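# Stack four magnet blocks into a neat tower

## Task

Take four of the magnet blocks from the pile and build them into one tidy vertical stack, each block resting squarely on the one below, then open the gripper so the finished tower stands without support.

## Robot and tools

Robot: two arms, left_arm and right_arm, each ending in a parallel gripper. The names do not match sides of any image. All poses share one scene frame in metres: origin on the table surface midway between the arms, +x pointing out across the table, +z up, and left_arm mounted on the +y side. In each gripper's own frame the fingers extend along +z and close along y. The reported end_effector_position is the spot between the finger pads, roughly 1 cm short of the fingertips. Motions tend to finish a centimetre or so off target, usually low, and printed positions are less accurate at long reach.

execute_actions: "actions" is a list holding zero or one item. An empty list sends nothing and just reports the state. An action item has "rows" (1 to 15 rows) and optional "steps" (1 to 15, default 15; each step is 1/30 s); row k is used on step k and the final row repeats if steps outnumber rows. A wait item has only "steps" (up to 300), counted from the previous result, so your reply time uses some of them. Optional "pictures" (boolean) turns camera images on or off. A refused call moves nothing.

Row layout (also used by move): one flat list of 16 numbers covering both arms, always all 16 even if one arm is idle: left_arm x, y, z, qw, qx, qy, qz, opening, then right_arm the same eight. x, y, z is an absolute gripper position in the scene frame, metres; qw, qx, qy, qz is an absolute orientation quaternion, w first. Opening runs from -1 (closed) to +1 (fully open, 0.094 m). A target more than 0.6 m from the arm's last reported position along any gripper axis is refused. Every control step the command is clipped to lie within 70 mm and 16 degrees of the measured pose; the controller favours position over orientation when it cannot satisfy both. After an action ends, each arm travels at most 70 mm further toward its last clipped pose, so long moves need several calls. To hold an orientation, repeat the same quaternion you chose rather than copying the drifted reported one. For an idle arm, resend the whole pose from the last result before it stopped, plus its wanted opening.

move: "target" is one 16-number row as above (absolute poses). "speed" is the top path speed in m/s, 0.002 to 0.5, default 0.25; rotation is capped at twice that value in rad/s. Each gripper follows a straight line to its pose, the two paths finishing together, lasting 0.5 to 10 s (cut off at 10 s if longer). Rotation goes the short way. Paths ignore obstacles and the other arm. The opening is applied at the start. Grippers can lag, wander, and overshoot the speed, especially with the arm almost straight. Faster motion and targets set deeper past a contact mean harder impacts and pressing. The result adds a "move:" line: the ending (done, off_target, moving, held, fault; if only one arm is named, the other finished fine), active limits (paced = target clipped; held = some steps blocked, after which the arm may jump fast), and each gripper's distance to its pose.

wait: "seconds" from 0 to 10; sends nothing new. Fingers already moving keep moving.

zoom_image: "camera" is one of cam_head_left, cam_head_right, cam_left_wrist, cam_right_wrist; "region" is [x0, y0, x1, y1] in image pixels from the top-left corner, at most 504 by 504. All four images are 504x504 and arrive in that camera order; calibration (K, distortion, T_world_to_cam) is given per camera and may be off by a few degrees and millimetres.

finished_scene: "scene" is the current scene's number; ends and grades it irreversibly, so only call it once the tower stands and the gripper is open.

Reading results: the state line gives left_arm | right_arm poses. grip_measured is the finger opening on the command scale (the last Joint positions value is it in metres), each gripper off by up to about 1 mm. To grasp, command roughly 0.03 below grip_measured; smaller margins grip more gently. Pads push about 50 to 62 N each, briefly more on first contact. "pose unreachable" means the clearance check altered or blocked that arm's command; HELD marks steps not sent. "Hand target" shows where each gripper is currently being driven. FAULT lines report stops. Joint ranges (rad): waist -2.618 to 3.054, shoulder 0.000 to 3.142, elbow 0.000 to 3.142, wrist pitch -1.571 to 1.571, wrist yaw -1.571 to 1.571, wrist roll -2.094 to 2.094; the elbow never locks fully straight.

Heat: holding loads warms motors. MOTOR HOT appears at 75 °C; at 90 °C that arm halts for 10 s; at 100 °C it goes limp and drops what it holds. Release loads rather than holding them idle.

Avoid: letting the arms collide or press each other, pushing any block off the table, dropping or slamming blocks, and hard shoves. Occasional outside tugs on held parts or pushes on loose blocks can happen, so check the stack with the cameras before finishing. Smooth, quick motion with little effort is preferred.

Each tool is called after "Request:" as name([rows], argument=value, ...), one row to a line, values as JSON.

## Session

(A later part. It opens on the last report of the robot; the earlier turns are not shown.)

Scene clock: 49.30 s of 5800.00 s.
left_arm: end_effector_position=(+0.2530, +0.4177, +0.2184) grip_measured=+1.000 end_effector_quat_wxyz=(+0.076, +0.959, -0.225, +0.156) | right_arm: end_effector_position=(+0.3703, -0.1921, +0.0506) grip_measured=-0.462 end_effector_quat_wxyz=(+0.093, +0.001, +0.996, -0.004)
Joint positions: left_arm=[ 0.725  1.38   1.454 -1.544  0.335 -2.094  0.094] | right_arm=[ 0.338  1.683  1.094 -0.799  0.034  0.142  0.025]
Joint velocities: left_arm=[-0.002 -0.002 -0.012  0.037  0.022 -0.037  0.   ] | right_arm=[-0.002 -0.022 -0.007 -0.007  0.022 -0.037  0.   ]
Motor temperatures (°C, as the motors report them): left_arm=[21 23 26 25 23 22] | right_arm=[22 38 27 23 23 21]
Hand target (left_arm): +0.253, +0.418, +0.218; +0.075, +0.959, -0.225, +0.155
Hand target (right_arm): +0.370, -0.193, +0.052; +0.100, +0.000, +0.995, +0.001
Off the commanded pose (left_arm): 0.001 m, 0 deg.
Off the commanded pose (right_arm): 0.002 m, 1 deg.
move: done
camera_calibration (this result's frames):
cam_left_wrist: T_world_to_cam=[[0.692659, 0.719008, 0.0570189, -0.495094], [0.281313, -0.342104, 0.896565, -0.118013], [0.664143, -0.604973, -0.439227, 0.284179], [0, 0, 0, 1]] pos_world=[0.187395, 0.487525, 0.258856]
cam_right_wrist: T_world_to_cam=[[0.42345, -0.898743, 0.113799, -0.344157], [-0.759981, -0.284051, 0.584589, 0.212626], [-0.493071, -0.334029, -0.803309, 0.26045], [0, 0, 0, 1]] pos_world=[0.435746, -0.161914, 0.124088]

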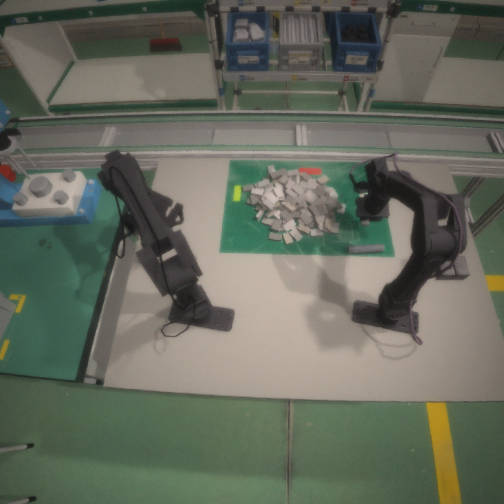

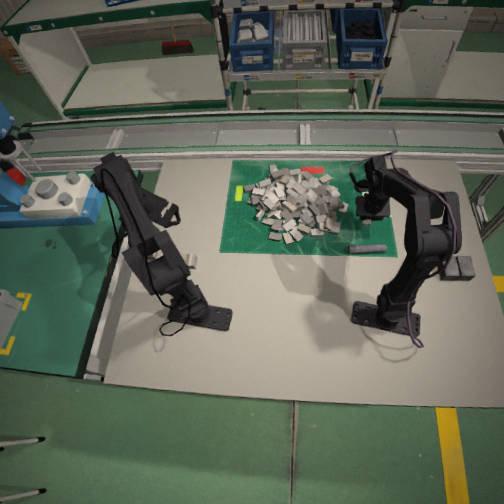

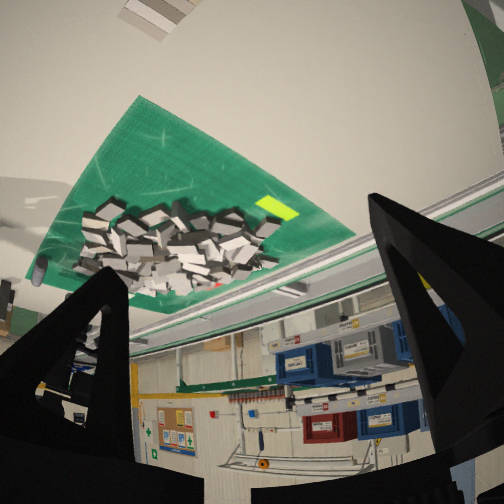

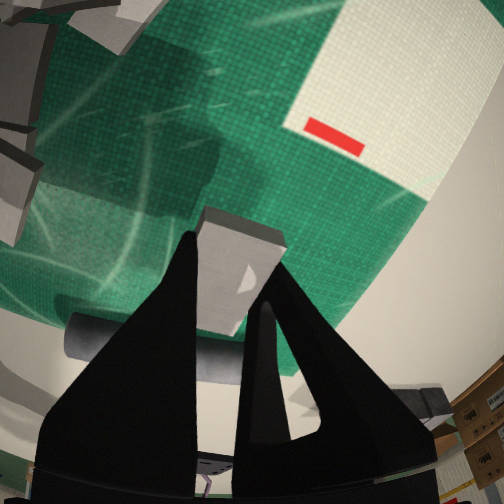

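Clear. Lower.

Request:
move(target=[0.2527,0.4181,0.2182,0.075,0.959,-0.225,0.155,1, 0.37,-0.19,0.012,0.10,0,0.995,0,-0.495], speed=0.03)

Scene clock: 52.17 s of 5800.00 s.
left_arm: end_effector_position=(+0.2530, +0.4177, +0.2184) grip_measured=+1.000 end_effector_quat_wxyz=(+0.076, +0.959, -0.225, +0.156) | right_arm: end_effector_position=(+0.3720, -0.1918, +0.0182) grip_measured=-0.462 end_effector_quat_wxyz=(+0.105, +0.001, +0.994, -0.002)
Joint positions: left_arm=[ 0.725  1.38   1.454 -1.544  0.335 -2.094  0.094] | right_arm=[ 0.338  1.722  0.993 -0.635  0.034  0.141  0.025]
Joint velocities: left_arm=[-0.012 -0.012 -0.012 -0.095 -0.007  0.066  0.   ] | right_arm=[ 0.002 -0.012 -0.002  0.022 -0.066  0.022  0.001]
Motor temperatures (°C, as the motors report them): left_arm=[21 23 26 25 23 22] | right_arm=[22 37 27 23 23 21]
Hand target (left_arm): +0.253, +0.418, +0.218; +0.075, +0.959, -0.225, +0.155
Hand target (right_arm): +0.369, -0.190, +0.012; +0.100, -0.000, +0.995, -0.000
Off the commanded pose (left_arm): 0.001 m, 0 deg.
Off the commanded pose (right_arm): 0.007 m, 1 deg.
move: done
camera_calibration (this result's frames):
cam_left_wrist: T_world_to_cam=[[0.692659, 0.719008, 0.0570189, -0.495094], [0.281313, -0.342104, 0.896565, -0.118013], [0.664143, -0.604973, -0.439227, 0.284179], [0, 0, 0, 1]] pos_world=[0.187395, 0.487525, 0.258856]
cam_right_wrist: T_world_to_cam=[[0.42179, -0.89865, 0.120503, -0.340378], [-0.773069, -0.286993, 0.565685, 0.237519], [-0.47377, -0.331757, -0.815769, 0.228839], [0, 0, 0, 1]] pos_world=[0.435603, -0.161795, 0.0933352]

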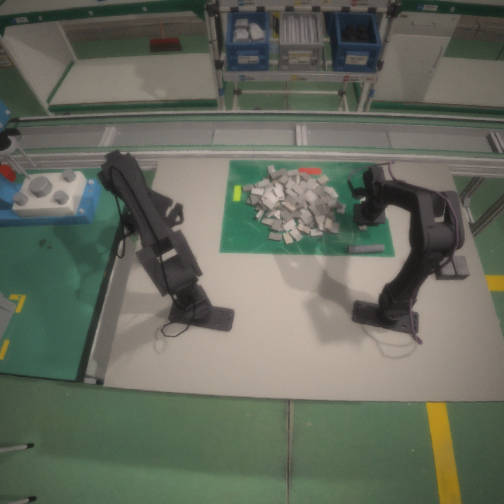

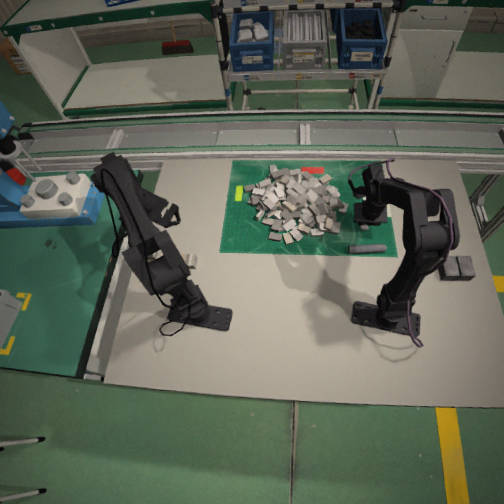

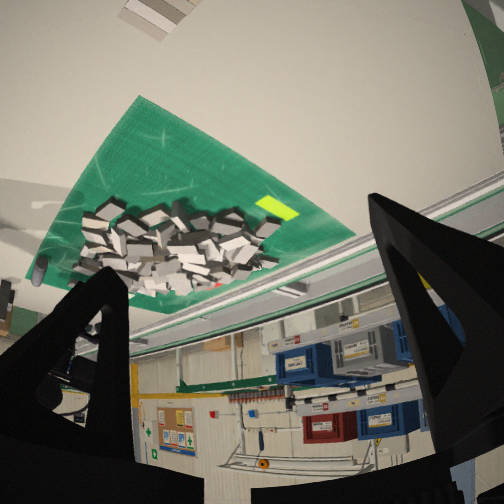

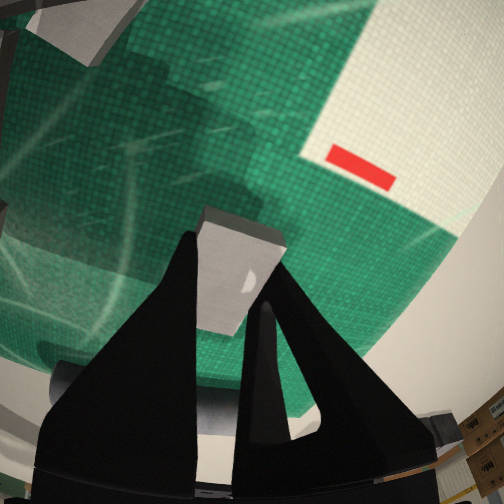

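Request:
execute_actions([
  {"rows":[[0.2527,0.4181,0.2182,0.075,0.959,-0.225,0.155,1, 0.37,-0.19,0.008,0.10,0,0.995,0,-0.495]],"steps":12},
], pictures=false)

Scene clock: 53.63 s of 5800.00 s.
left_arm: end_effector_position=(+0.2530, +0.4177, +0.2184) grip_measured=+1.000 end_effector_quat_wxyz=(+0.076, +0.959, -0.225, +0.156) | right_arm: end_effector_position=(+0.3750, -0.1914, +0.0163) grip_measured=-0.462 end_effector_quat_wxyz=(+0.108, +0.001, +0.994, -0.002)
Joint positions: left_arm=[ 0.725  1.38   1.454 -1.544  0.335 -2.094  0.094] | right_arm=[ 0.338  1.73   0.993 -0.619  0.034  0.141  0.025]
Joint velocities: left_arm=[-0.022 -0.017  0.002 -0.081 -0.066 -0.007  0.   ] | right_arm=[-0.007  0.002 -0.007 -0.007 -0.081  0.051  0.001]
Motor temperatures (°C, as the motors report them): left_arm=[21 23 26 25 23 22] | right_arm=[22 37 27 23 23 21]
Hand target (left_arm): +0.253, +0.418, +0.218; +0.075, +0.959, -0.225, +0.155
Hand target (right_arm): +0.370, -0.190, +0.008; +0.100, +0.000, +0.995, -0.000
Off the commanded pose (left_arm): 0.001 m, 0 deg.
Off the commanded pose (right_arm): 0.010 m, 1 deg.
Steps of this call (steps 1 to 32: nothing new was sent; steps 33 to 44: all 12 steps of this action). Readings (end_effector_position):
33: left_arm (+0.2530, +0.4177, +0.2184) | right_arm (+0.3726, -0.1917, +0.0183)
34: left_arm (+0.2530, +0.4177, +0.2184) | right_arm (+0.3731, -0.1916, +0.0180)
36: left_arm (+0.2530, +0.4177, +0.2184) | right_arm (+0.3740, -0.1915, +0.0172)
40: left_arm (+0.2530, +0.4177, +0.2184) | right_arm (+0.3746, -0.1914, +0.0162)
44: the state above

Request:
execute_actions([
  {"rows":[[0.2527,0.4181,0.2182,0.075,0.959,-0.225,0.155,1, 0.37,-0.19,0.004,0.10,0,0.995,0,-0.495]],"steps":12},
], pictures=false)

Scene clock: 56.50 s of 5800.00 s.
left_arm: end_effector_position=(+0.2530, +0.4177, +0.2184) grip_measured=+1.000 end_effector_quat_wxyz=(+0.076, +0.959, -0.225, +0.156) | right_arm: end_effector_position=(+0.3722, -0.1918, +0.0100) grip_measured=-0.462 end_effector_quat_wxyz=(+0.104, +0.001, +0.995, -0.002)
Joint positions: left_arm=[ 0.725  1.38   1.454 -1.544  0.335 -2.094  0.094] | right_arm=[ 0.338  1.739  0.978 -0.603  0.034  0.141  0.025]
Joint velocities: left_arm=[-0.032  0.007  0.012 -0.022 -0.066  0.007  0.   ] | right_arm=[ 0.012  0.002 -0.012 -0.037  0.007  0.007  0.001]
Motor temperatures (°C, as the motors report them): left_arm=[21 23 26 25 23 22] | right_arm=[22 35 27 23 23 21]
Hand target (left_arm): +0.253, +0.418, +0.218; +0.075, +0.959, -0.225, +0.155
Hand target (right_arm): +0.370, -0.190, +0.004; +0.100, +0.000, +0.995, -0.000
Off the commanded pose (left_arm): 0.001 m, 0 deg.
Off the commanded pose (right_arm): 0.007 m, 1 deg.
Steps of this call (steps 1 to 74: nothing new was sent; steps 75 to 86: all 12 steps of this action). Readings (end_effector_position):
75: left_arm (+0.2530, +0.4177, +0.2184) | right_arm (+0.3754, -0.1913, +0.0160)
76: left_arm (+0.2530, +0.4177, +0.2184) | right_arm (+0.3754, -0.1913, +0.0154)
78: left_arm (+0.2530, +0.4177, +0.2184) | right_arm (+0.3738, -0.1915, +0.0131)
82: left_arm (+0.2530, +0.4177, +0.2184) | right_arm (+0.3716, -0.1919, +0.0100)
86: the state above

Request:
execute_actions([
  {"rows":[[0.2527,0.4181,0.2182,0.075,0.959,-0.225,0.155,1, 0.37,-0.19,0.006,0.10,0,0.995,0,-0.1]],"steps":12},
], pictures=false)

Request:
move(target=[0.2527,0.4181,0.2182,0.075,0.959,-0.225,0.155,1, 0.37,-0.19,0.10,0.10,0,0.995,0,-0.1], speed=0.15)

Scene clock: 59.07 s of 5800.00 s.
left_arm: end_effector_position=(+0.2530, +0.4177, +0.2184) grip_measured=+1.000 end_effector_quat_wxyz=(+0.076, +0.959, -0.225, +0.156) | right_arm: end_effector_position=(+0.3727, -0.1917, +0.0101) grip_measured=-0.102 end_effector_quat_wxyz=(+0.105, +0.001, +0.994, -0.002)
Joint positions: left_arm=[ 0.725  1.38   1.454 -1.544  0.335 -2.094  0.094] | right_arm=[ 0.338  1.739  0.978 -0.601  0.034  0.141  0.042]
Joint velocities: left_arm=[-0.007 -0.007  0.007 -0.007  0.007  0.081  0.   ] | right_arm=[-0.002 -0.027  0.007  0.022 -0.051  0.007 -0.001]
Motor temperatures (°C, as the motors report them): left_arm=[21 23 26 25 23 22] | right_arm=[22 35 27 23 23 21]
Hand target (left_arm): +0.253, +0.418, +0.218; +0.075, +0.959, -0.225, +0.155
Hand target (right_arm): +0.370, -0.190, +0.006; +0.100, +0.000, +0.995, -0.000
Off the commanded pose (left_arm): 0.001 m, 0 deg.
Off the commanded pose (right_arm): 0.005 m, 1 deg.
Steps of this call (steps 1 to 65: nothing new was sent; steps 66 to 77: all 12 steps of this action). Readings (end_effector_position):
66: left_arm (+0.2530, +0.4177, +0.2184) | right_arm (+0.3727, -0.1917, +0.0101)
67: left_arm (+0.2530, +0.4177, +0.2184) | right_arm (+0.3727, -0.1917, +0.0101)
69: left_arm (+0.2530, +0.4177, +0.2184) | right_arm (+0.3727, -0.1917, +0.0101)
73: left_arm (+0.2530, +0.4177, +0.2184) | right_arm (+0.3727, -0.1917, +0.0101)
77: the state above

Scene clock: 60.57 s of 5800.00 s.
left_arm: end_effector_position=(+0.2530, +0.4177, +0.2184) grip_measured=+1.000 end_effector_quat_wxyz=(+0.076, +0.959, -0.225, +0.156) | right_arm: end_effector_position=(+0.3721, -0.1918, +0.0935) grip_measured=-0.102 end_effector_quat_wxyz=(+0.099, +0.001, +0.995, -0.003)
Joint positions: left_arm=[ 0.725  1.38   1.454 -1.544  0.335 -2.094  0.094] | right_arm=[ 0.338  1.635  1.216 -0.955  0.034  0.141  0.042]
Joint velocities: left_arm=[-0.007 -0.012  0.007 -0.081 -0.007 -0.022  0.   ] | right_arm=[-0.007 -0.007  0.012 -0.051 -0.022  0.037 -0.001]
Motor temperatures (°C, as the motors report them): left_arm=[21 23 26 25 23 22] | right_arm=[22 34 27 23 23 21]
Hand target (left_arm): +0.253, +0.418, +0.218; +0.075, +0.959, -0.225, +0.155
Hand target (right_arm): +0.371, -0.190, +0.100; +0.100, -0.000, +0.995, -0.000
Off the commanded pose (left_arm): 0.001 m, 0 deg.
Off the commanded pose (right_arm): 0.007 m, 0 deg.
move: done
camera_calibration (this result's frames):
cam_left_wrist: T_world_to_cam=[[0.692659, 0.719008, 0.0570189, -0.495094], [0.281313, -0.342104, 0.896565, -0.118013], [0.664143, -0.604973, -0.439227, 0.284179], [0, 0, 0, 1]] pos_world=[0.187395, 0.487525, 0.258856]
cam_right_wrist: T_world_to_cam=[[0.423048, -0.898469, 0.117407, -0.349621], [-0.767043, -0.286124, 0.574263, 0.192145], [-0.482365, -0.332997, -0.810208, 0.292735], [0, 0, 0, 1]] pos_world=[0.436496, -0.161667, 0.167883]

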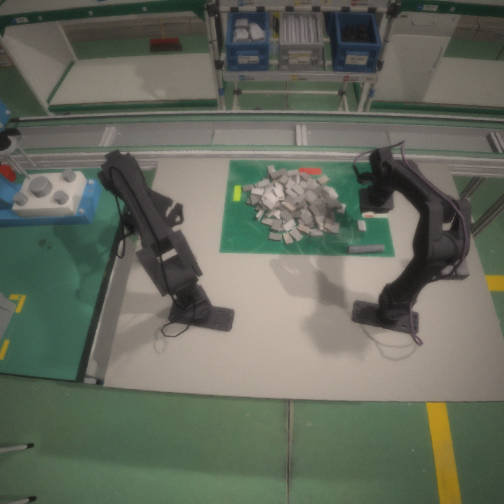

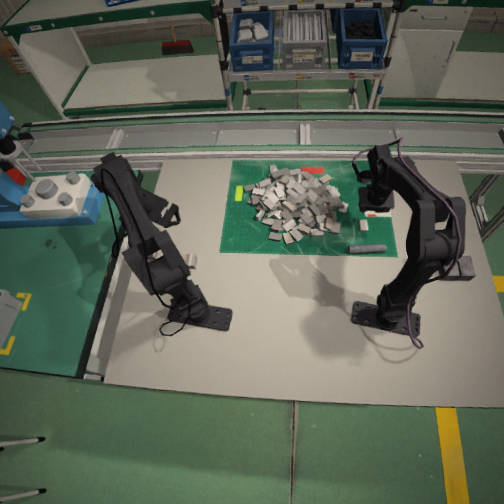

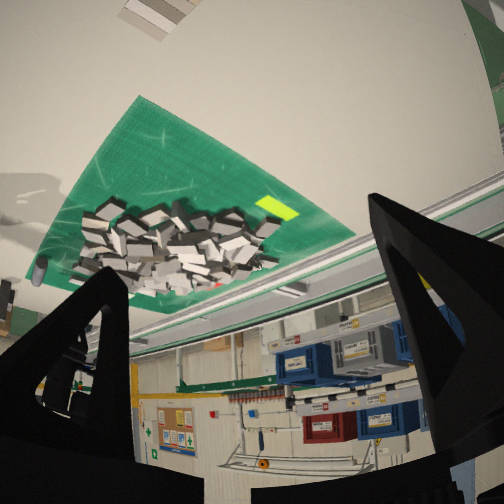

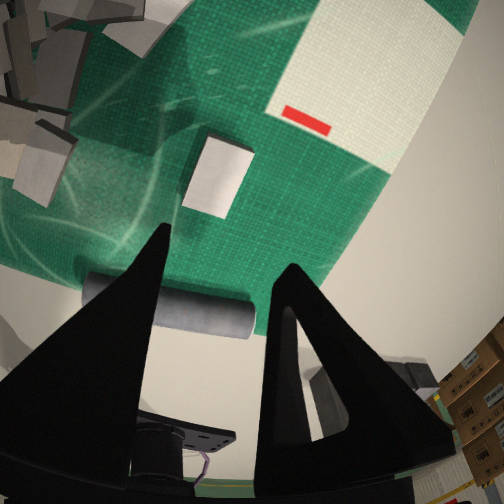

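Request:
move(target=[0.2527,0.4181,0.2182,0.075,0.959,-0.225,0.155,1, 0.318,0.10,0.10,0.077,-0.64,0.762,0.064,-0.1])

Scene clock: 66.77 s of 5800.00 s.
left_arm: end_effector_position=(+0.2530, +0.4177, +0.2184) grip_measured=+1.000 end_effector_quat_wxyz=(+0.076, +0.959, -0.225, +0.156) | right_arm: end_effector_position=(+0.3187, +0.0953, +0.1001) grip_measured=-0.102 end_effector_quat_wxyz=(-0.086, +0.636, -0.765, -0.052)
Joint positions: left_arm=[ 0.725  1.38   1.454 -1.544  0.335 -2.094  0.094] | right_arm=[ 1.032  2.014  1.721 -1.092 -0.077 -0.542  0.042]
Joint velocities: left_arm=[ 0.002 -0.002  0.002 -0.037  0.007 -0.022  0.   ] | right_arm=[-0.017  0.012  0.007 -0.022  0.095 -0.007  0.001]
Motor temperatures (°C, as the motors report them): left_arm=[21 23 26 25 23 22] | right_arm=[22 33 28 23 23 21]
Hand target (left_arm): +0.253, +0.418, +0.218; +0.075, +0.959, -0.225, +0.155
Hand target (right_arm): +0.316, +0.097, +0.099; +0.076, -0.641, +0.762, +0.056
Off the commanded pose (left_arm): 0.001 m, 0 deg.
Off the commanded pose (right_arm): 0.005 m, 2 deg.
move: done
camera_calibration (this result's frames):
cam_left_wrist: T_world_to_cam=[[0.692659, 0.719008, 0.0570189, -0.495094], [0.281313, -0.342104, 0.896565, -0.118013], [0.664143, -0.604973, -0.439227, 0.284179], [0, 0, 0, 1]] pos_world=[0.187395, 0.487525, 0.258856]
cam_right_wrist: T_world_to_cam=[[0.958039, 0.250703, 0.138956, -0.35204], [0.125899, -0.803559, 0.581759, -0.00641197], [0.257508, -0.539853, -0.801404, 0.150982], [0, 0, 0, 1]] pos_world=[0.299196, 0.164613, 0.173646]

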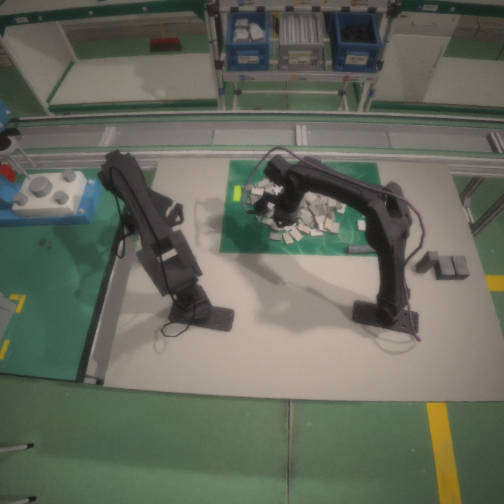

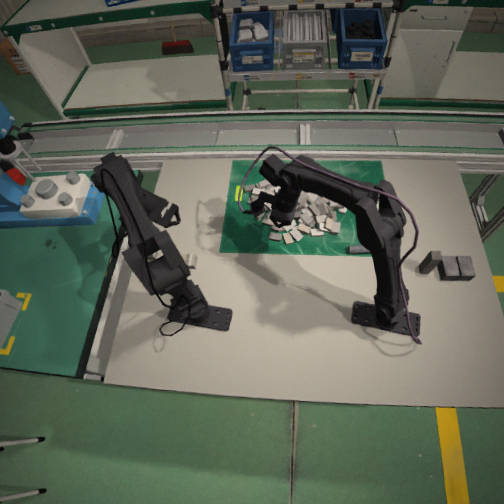

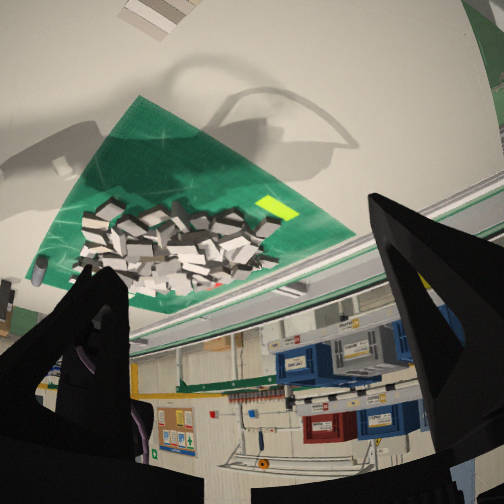

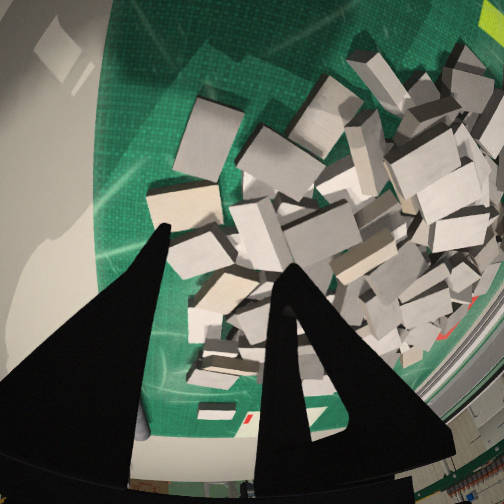

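Request:
move(target=[0.2527,0.4181,0.2182,0.075,0.959,-0.225,0.155,1, 0.310,0.117,0.038,0.075,-0.656,0.748,0.066,-0.25], speed=0.1)

Scene clock: 70.47 s of 5800.00 s.
left_arm: end_effector_position=(+0.2530, +0.4177, +0.2184) grip_measured=+1.000 end_effector_quat_wxyz=(+0.076, +0.959, -0.225, +0.156) | right_arm: end_effector_position=(+0.3149, +0.1149, +0.0454) grip_measured=-0.248 end_effector_quat_wxyz=(-0.083, +0.651, -0.752, -0.060)
Joint positions: left_arm=[ 0.725  1.38   1.454 -1.544  0.335 -2.094  0.094] | right_arm=[ 1.061  2.098  1.627 -0.916 -0.093 -0.552  0.035]
Joint velocities: left_arm=[-0.012 -0.017  0.017 -0.037 -0.022 -0.081  0.   ] | right_arm=[-0.007  0.002  0.012 -0.066  0.051  0.051 -0.   ]
Motor temperatures (°C, as the motors report them): left_arm=[21 24 26 25 23 22] | right_arm=[22 33 28 23 23 21]
Hand target (left_arm): +0.253, +0.418, +0.218; +0.075, +0.959, -0.225, +0.155
Hand target (right_arm): +0.309, +0.116, +0.038; +0.075, -0.656, +0.748, +0.066
Off the commanded pose (left_arm): 0.001 m, 0 deg.
Off the commanded pose (right_arm): 0.009 m, 1 deg.
move: done
camera_calibration (this result's frames):
cam_left_wrist: T_world_to_cam=[[0.692659, 0.719008, 0.0570189, -0.495094], [0.281313, -0.342104, 0.896565, -0.118013], [0.664143, -0.604973, -0.439227, 0.284179], [0, 0, 0, 1]] pos_world=[0.187395, 0.487525, 0.258856]
cam_right_wrist: T_world_to_cam=[[0.948341, 0.289317, 0.13017, -0.346755], [0.165996, -0.802169, 0.57356, 0.0291504], [0.270359, -0.522323, -0.808755, 0.112958], [0, 0, 0, 1]] pos_world=[0.293464, 0.182706, 0.119773]

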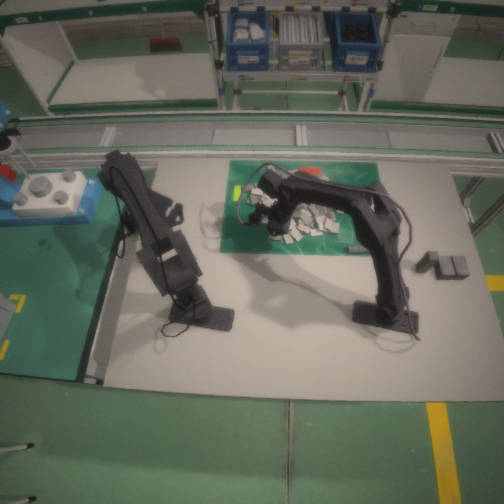

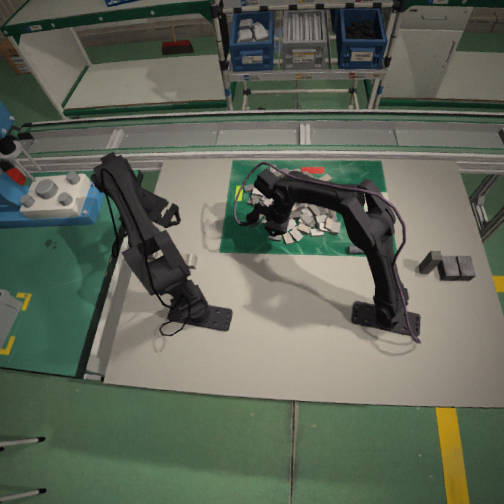

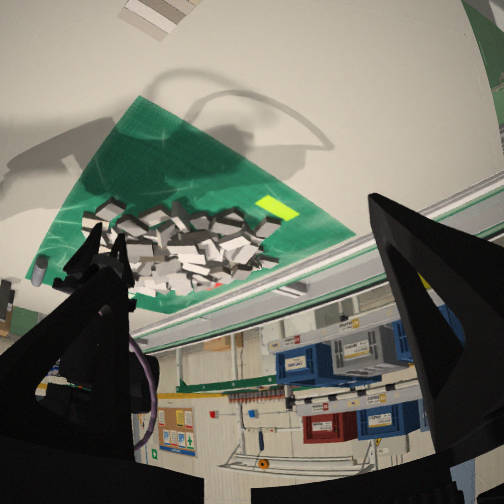

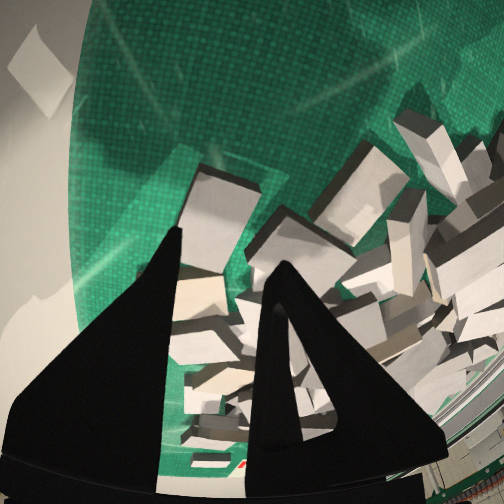

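Request:
move(target=[0.2527,0.4181,0.2182,0.075,0.959,-0.225,0.155,1, 0.305,0.115,0.022,0.075,-0.656,0.748,0.066,-0.25], speed=0.04)

Scene clock: 73.93 s of 5800.00 s.
left_arm: end_effector_position=(+0.2530, +0.4177, +0.2184) grip_measured=+1.000 end_effector_quat_wxyz=(+0.076, +0.959, -0.225, +0.156) | right_arm: end_effector_position=(+0.3113, +0.1143, +0.0311) grip_measured=-0.248 end_effector_quat_wxyz=(-0.085, +0.653, -0.750, -0.061)
Joint positions: left_arm=[ 0.725  1.38   1.454 -1.544  0.335 -2.094  0.094] | right_arm=[ 1.067  2.098  1.567 -0.852 -0.093 -0.552  0.035]
Joint velocities: left_arm=[-0.022 -0.007 -0.012  0.022 -0.007  0.066  0.   ] | right_arm=[ 0.007  0.007  0.012 -0.007 -0.007  0.051  0.001]
Motor temperatures (°C, as the motors report them): left_arm=[21 24 26 25 23 22] | right_arm=[22 34 28 23 23 21]
Hand target (left_arm): +0.253, +0.418, +0.218; +0.075, +0.959, -0.225, +0.155
Hand target (right_arm): +0.305, +0.114, +0.022; +0.075, -0.656, +0.748, +0.066
Off the commanded pose (left_arm): 0.001 m, 0 deg.
Off the commanded pose (right_arm): 0.011 m, 1 deg.
move: off_target (right_arm)
camera_calibration (this result's frames):
cam_left_wrist: T_world_to_cam=[[0.692659, 0.719008, 0.0570189, -0.495094], [0.281313, -0.342104, 0.896565, -0.118013], [0.664143, -0.604973, -0.439227, 0.284179], [0, 0, 0, 1]] pos_world=[0.187395, 0.487525, 0.258856]
cam_right_wrist: T_world_to_cam=[[0.946361, 0.293876, 0.134307, -0.34133], [0.168451, -0.803443, 0.571054, 0.036964], [0.275728, -0.517799, -0.809851, 0.0998422], [0, 0, 0, 1]] pos_world=[0.289265, 0.181705, 0.105592]

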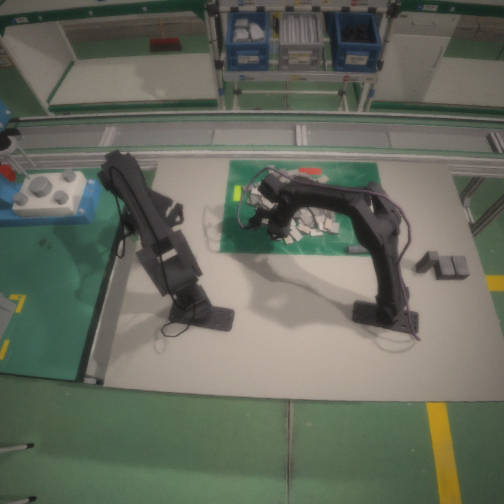

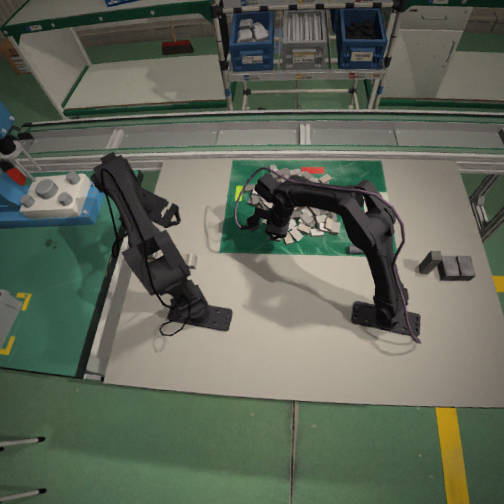

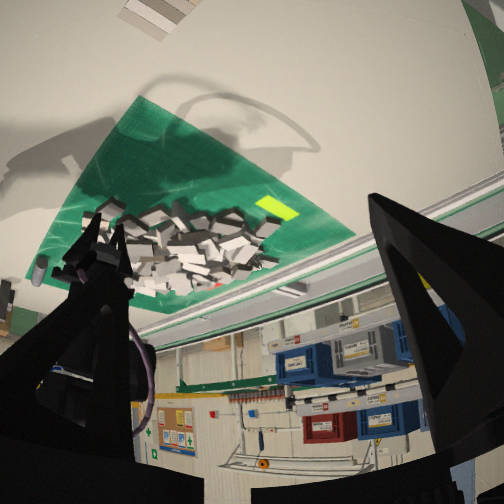

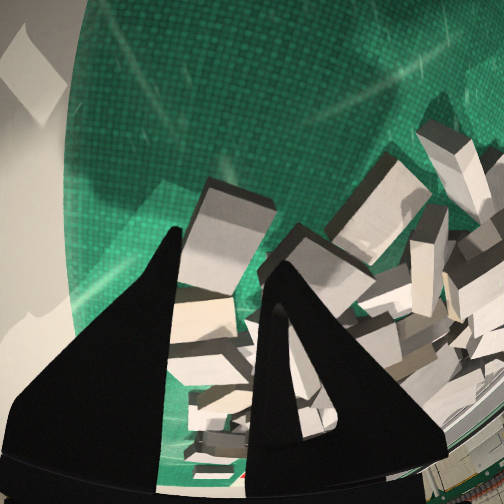

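Request:
move(target=[0.2527,0.4181,0.2182,0.075,0.959,-0.225,0.155,1, 0.304,0.115,0.003,0.075,-0.656,0.748,0.066,-0.3], speed=0.02)

Scene clock: 77.97 s of 5800.00 s.
left_arm: end_effector_position=(+0.2530, +0.4177, +0.2184) grip_measured=+1.000 end_effector_quat_wxyz=(+0.076, +0.959, -0.225, +0.156) | right_arm: end_effector_position=(+0.3133, +0.1227, +0.0226) grip_measured=-0.298 end_effector_quat_wxyz=(-0.104, +0.654, -0.746, -0.069)
Joint positions: left_arm=[ 0.725  1.38   1.454 -1.544  0.335 -2.094  0.094] | right_arm=[ 1.071  2.104  1.532 -0.771 -0.104 -0.552  0.033]
Joint velocities: left_arm=[-0.007  0.002  0.007  0.051  0.022  0.051  0.   ] | right_arm=[-0.012 -0.002 -0.012  0.007 -0.037  0.007  0.   ]
Motor temperatures (°C, as the motors report them): left_arm=[21 24 26 25 23 22] | right_arm=[22 34 27 23 23 21]
Hand target (left_arm): +0.253, +0.418, +0.218; +0.075, +0.959, -0.225, +0.155
Hand target (right_arm): +0.304, +0.114, +0.004; +0.075, -0.656, +0.748, +0.066
Off the commanded pose (left_arm): 0.001 m, 0 deg.
Off the commanded pose (right_arm): 0.023 m, 3 deg.
move: off_target (right_arm)
camera_calibration (this result's frames):
cam_left_wrist: T_world_to_cam=[[0.692659, 0.719008, 0.0570189, -0.495094], [0.281313, -0.342104, 0.896565, -0.118013], [0.664143, -0.604973, -0.439227, 0.284179], [0, 0, 0, 1]] pos_world=[0.187395, 0.487525, 0.258856]
cam_right_wrist: T_world_to_cam=[[0.941762, 0.29474, 0.161906, -0.343812], [0.164018, -0.822902, 0.543995, 0.0526123], [0.293569, -0.485758, -0.82332, 0.0875304], [0, 0, 0, 1]] pos_world=[0.289463, 0.187149, 0.0991099]

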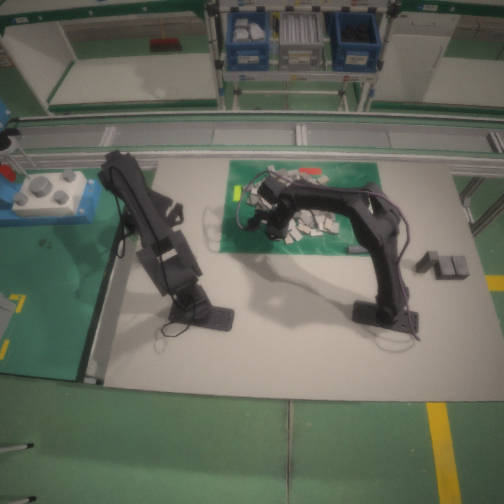

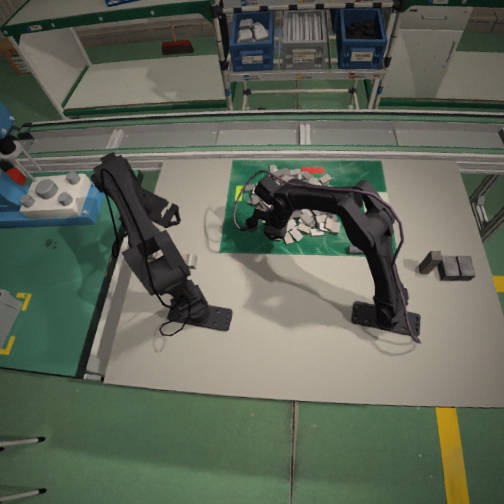

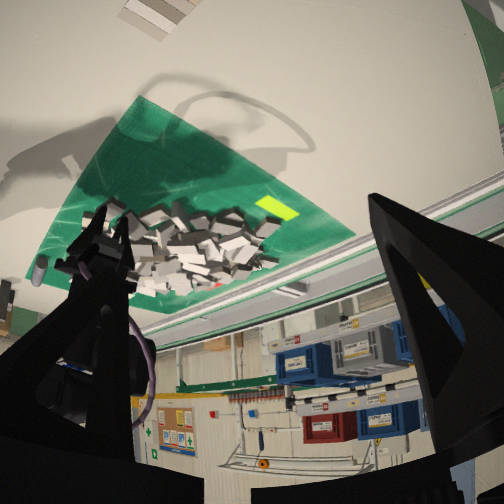

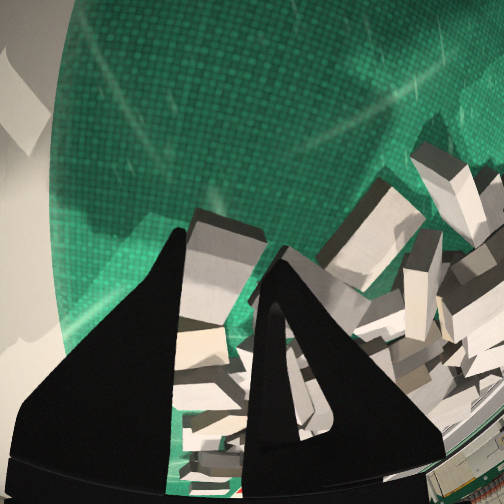

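Request:
move(target=[0.2527,0.4181,0.2182,0.075,0.959,-0.225,0.155,1, 0.300,0.122,0.03,0.075,-0.656,0.748,0.066,-0.25], speed=0.04)

Scene clock: 87.07 s of 5800.00 s.
left_arm: end_effector_position=(+0.2530, +0.4177, +0.2184) grip_measured=+1.000 end_effector_quat_wxyz=(+0.076, +0.959, -0.225, +0.156) | right_arm: end_effector_position=(+0.3020, +0.1202, +0.0276) grip_measured=-0.252 end_effector_quat_wxyz=(-0.080, +0.656, -0.747, -0.068)
Joint positions: left_arm=[ 0.725  1.38   1.454 -1.544  0.335 -2.094  0.094] | right_arm=[ 1.087  2.105  1.563 -0.848 -0.106 -0.54   0.035]
Joint velocities: left_arm=[ 0.002 -0.012 -0.007  0.066 -0.037 -0.051  0.   ] | right_arm=[-0.002 -0.007 -0.002  0.007  0.022 -0.037 -0.   ]
Motor temperatures (°C, as the motors report them): left_arm=[21 24 26 25 23 22] | right_arm=[22 34 27 23 23 21]
Hand target (left_arm): +0.253, +0.418, +0.218; +0.075, +0.959, -0.225, +0.155
Hand target (right_arm): +0.300, +0.122, +0.030; +0.075, -0.656, +0.748, +0.066
Off the commanded pose (left_arm): 0.001 m, 0 deg.
Off the commanded pose (right_arm): 0.004 m, 1 deg.
After step 90, 4.97 s passed at rest.
move: done
camera_calibration (this result's frames):
cam_left_wrist: T_world_to_cam=[[0.692659, 0.719008, 0.0570189, -0.495094], [0.281313, -0.342104, 0.896565, -0.118013], [0.664143, -0.604973, -0.439227, 0.284179], [0, 0, 0, 1]] pos_world=[0.187395, 0.487525, 0.258856]
cam_right_wrist: T_world_to_cam=[[0.945167, 0.303888, 0.119632, -0.334176], [0.18671, -0.803336, 0.565501, 0.0399202], [0.267954, -0.512156, -0.816025, 0.104571], [0, 0, 0, 1]] pos_world=[0.280379, 0.187178, 0.102736]

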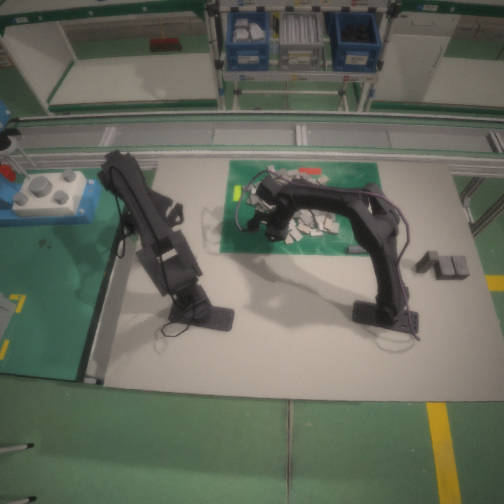

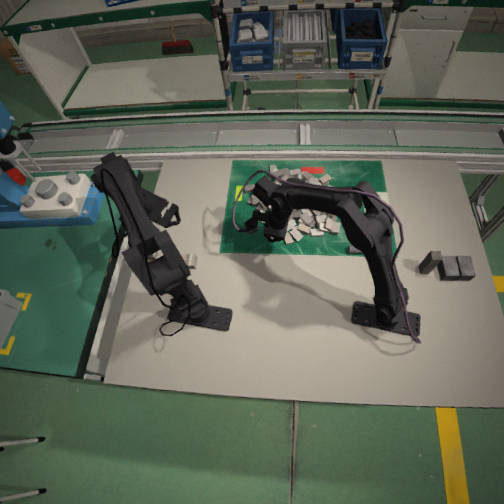

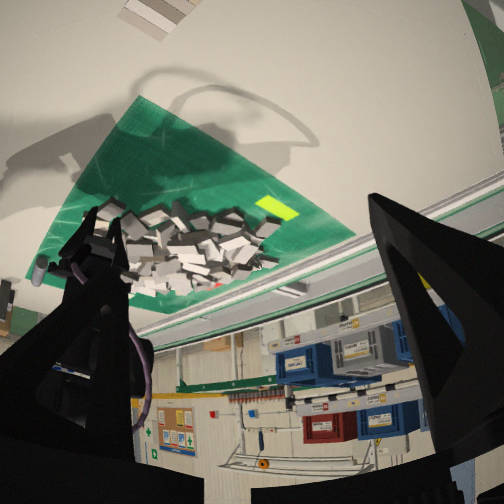

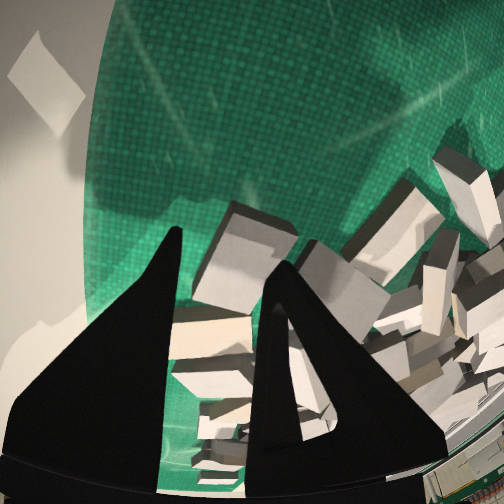

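Request:
move(target=[0.2527,0.4181,0.2182,0.075,0.959,-0.225,0.155,1, 0.301,0.127,0.004,0.075,-0.656,0.748,0.066,-0.25], speed=0.02)

Scene clock: 89.80 s of 5800.00 s.
left_arm: end_effector_position=(+0.2530, +0.4177, +0.2184) grip_measured=+1.000 end_effector_quat_wxyz=(+0.076, +0.959, -0.225, +0.156) | right_arm: end_effector_position=(+0.3056, +0.1269, +0.0180) grip_measured=-0.252 end_effector_quat_wxyz=(-0.087, +0.655, -0.747, -0.068)
Joint positions: left_arm=[ 0.725  1.38   1.454 -1.544  0.335 -2.094  0.094] | right_arm=[ 1.091  2.132  1.563 -0.807 -0.103 -0.534  0.035]
Joint velocities: left_arm=[-0.002 -0.002 -0.007 -0.037 -0.037 -0.095  0.   ] | right_arm=[-0.007  0.022  0.012  0.007  0.066 -0.022  0.   ]
Motor temperatures (°C, as the motors report them): left_arm=[21 24 26 25 23 22] | right_arm=[22 34 27 23 23 21]
Hand target (left_arm): +0.253, +0.418, +0.218; +0.075, +0.959, -0.225, +0.155
Hand target (right_arm): +0.301, +0.126, +0.004; +0.075, -0.656, +0.748, +0.066
Off the commanded pose (left_arm): 0.001 m, 0 deg.
Off the commanded pose (right_arm): 0.015 m, 1 deg.
move: off_target (right_arm)
camera_calibration (this result's frames):
cam_left_wrist: T_world_to_cam=[[0.692659, 0.719008, 0.0570189, -0.495094], [0.281313, -0.342104, 0.896565, -0.118013], [0.664143, -0.604973, -0.439227, 0.284179], [0, 0, 0, 1]] pos_world=[0.187395, 0.487525, 0.258856]
cam_right_wrist: T_world_to_cam=[[0.944598, 0.300466, 0.132118, -0.338096], [0.179125, -0.809184, 0.559585, 0.0531645], [0.275044, -0.504917, -0.818174, 0.0961099], [0, 0, 0, 1]] pos_world=[0.283407, 0.193134, 0.0935532]

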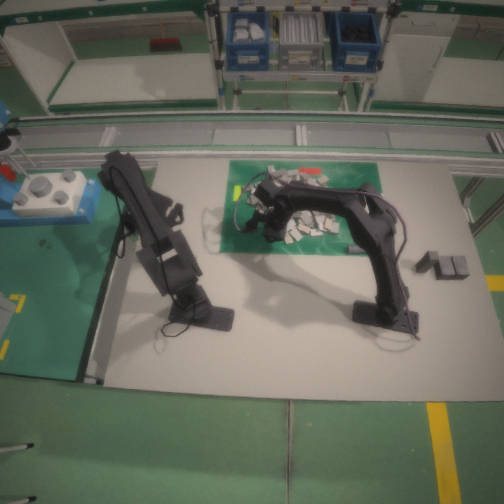

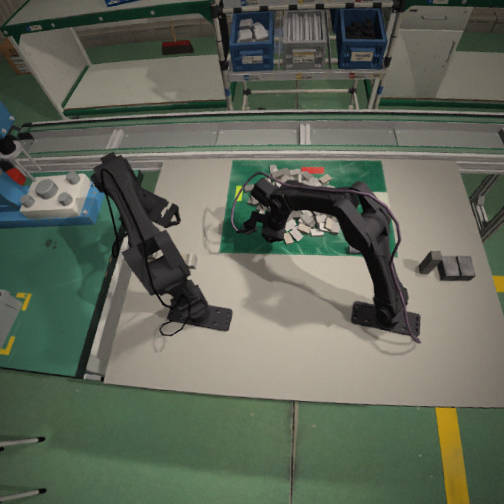

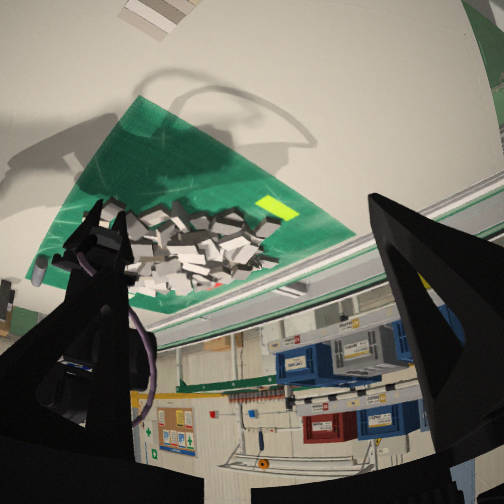

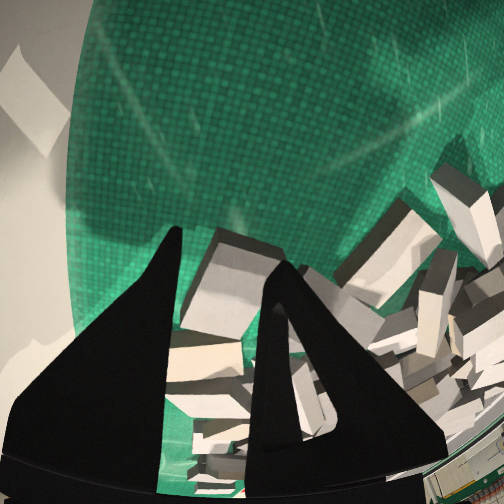

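Request:
execute_actions([
  {"rows":[[0.2527,0.4181,0.2182,0.075,0.959,-0.225,0.155,1, 0.301,0.127,0.002,0.075,-0.656,0.748,0.066,-0.25],[0.2527,0.4181,0.2182,0.075,0.959,-0.225,0.155,1, 0.301,0.127,0.002,0.075,-0.656,0.748,0.066,-0.25],[0.2527,0.4181,0.2182,0.075,0.959,-0.225,0.155,1, 0.301,0.127,0.002,0.075,-0.656,0.748,0.066,-0.25],[0.2527,0.4181,0.2182,0.075,0.959,-0.225,0.155,1, 0.301,0.127,0.002,0.075,-0.656,0.748,0.066,-0.25],[0.2527,0.4181,0.2182,0.075,0.959,-0.225,0.155,1, 0.301,0.127,0.002,0.075,-0.656,0.748,0.066,-0.25],[0.2527,0.4181,0.2182,0.075,0.959,-0.225,0.155,1, 0.301,0.127,0.002,0.075,-0.656,0.748,0.066,-0.5]],"steps":15},
])

Scene clock: 93.10 s of 5800.00 s.
left_arm: end_effector_position=(+0.2530, +0.4177, +0.2184) grip_measured=+1.000 end_effector_quat_wxyz=(+0.076, +0.959, -0.225, +0.156) | right_arm: end_effector_position=(+0.3076, +0.1286, +0.0180) grip_measured=-0.498 end_effector_quat_wxyz=(-0.092, +0.655, -0.747, -0.068)
Joint positions: left_arm=[ 0.725  1.38   1.454 -1.544  0.335 -2.094  0.094] | right_arm=[ 1.091  2.133  1.563 -0.796 -0.101 -0.534  0.024]
Joint velocities: left_arm=[ 0.002 -0.002 -0.002  0.066 -0.007 -0.081  0.   ] | right_arm=[ 0.002 -0.007  0.007 -0.051 -0.022 -0.066 -0.   ]
Motor temperatures (°C, as the motors report them): left_arm=[21 24 26 25 23 22] | right_arm=[22 34 27 23 23 21]
Hand target (left_arm): +0.253, +0.418, +0.218; +0.075, +0.959, -0.225, +0.155
Hand target (right_arm): +0.301, +0.126, +0.003; +0.075, -0.656, +0.748, +0.066
Off the commanded pose (left_arm): 0.001 m, 0 deg.
Off the commanded pose (right_arm): 0.017 m, 2 deg.
Steps of this call (steps 1 to 84: nothing new was sent; steps 85 to 99: all 15 steps of this action). Readings (end_effector_position):
85: left_arm (+0.2530, +0.4177, +0.2184) | right_arm (+0.3057, +0.1269, +0.0180)
86: left_arm (+0.2530, +0.4177, +0.2184) | right_arm (+0.3057, +0.1269, +0.0180)
88: left_arm (+0.2530, +0.4177, +0.2184) | right_arm (+0.3057, +0.1269, +0.0180)
92: left_arm (+0.2530, +0.4177, +0.2184) | right_arm (+0.3075, +0.1285, +0.0185)
99: the state above
camera_calibration (this result's frames):
cam_left_wrist: T_world_to_cam=[[0.692659, 0.719008, 0.0570189, -0.495094], [0.281313, -0.342104, 0.896565, -0.118013], [0.664143, -0.604973, -0.439227, 0.284179], [0, 0, 0, 1]] pos_world=[0.187395, 0.487525, 0.258856]
cam_right_wrist: T_world_to_cam=[[0.943752, 0.298774, 0.141655, -0.340179], [0.173842, -0.812761, 0.556057, 0.0563452], [0.281267, -0.500154, -0.818984, 0.0939257], [0, 0, 0, 1]] pos_world=[0.284832, 0.194409, 0.0937807]

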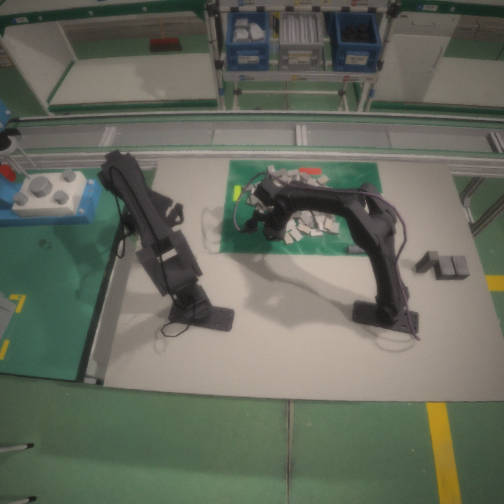

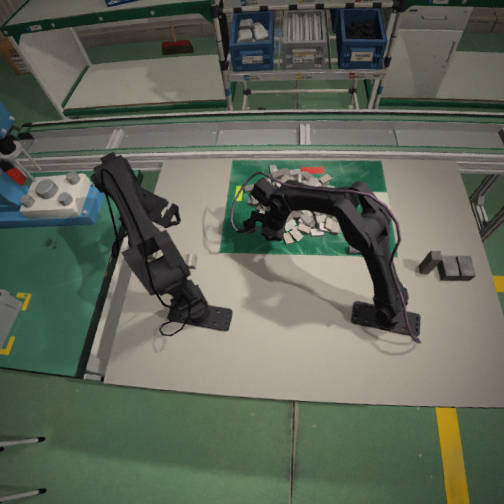

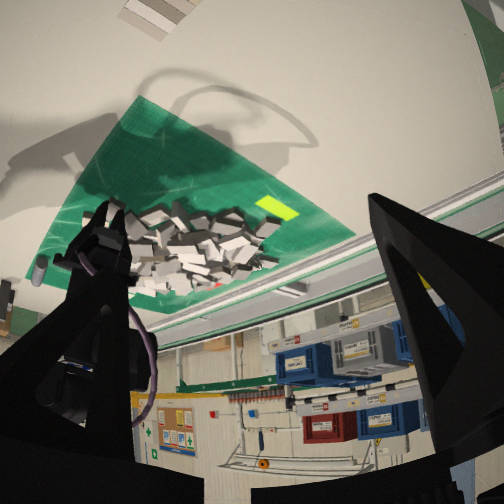

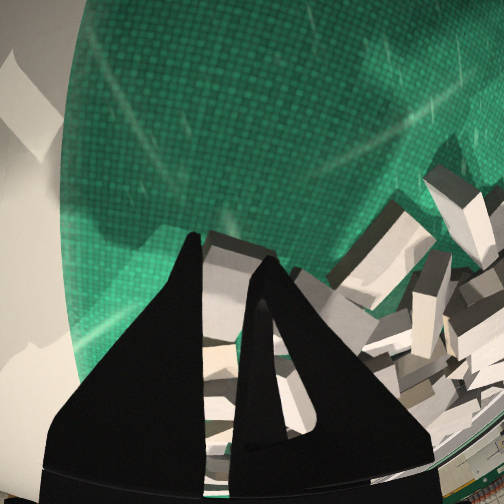

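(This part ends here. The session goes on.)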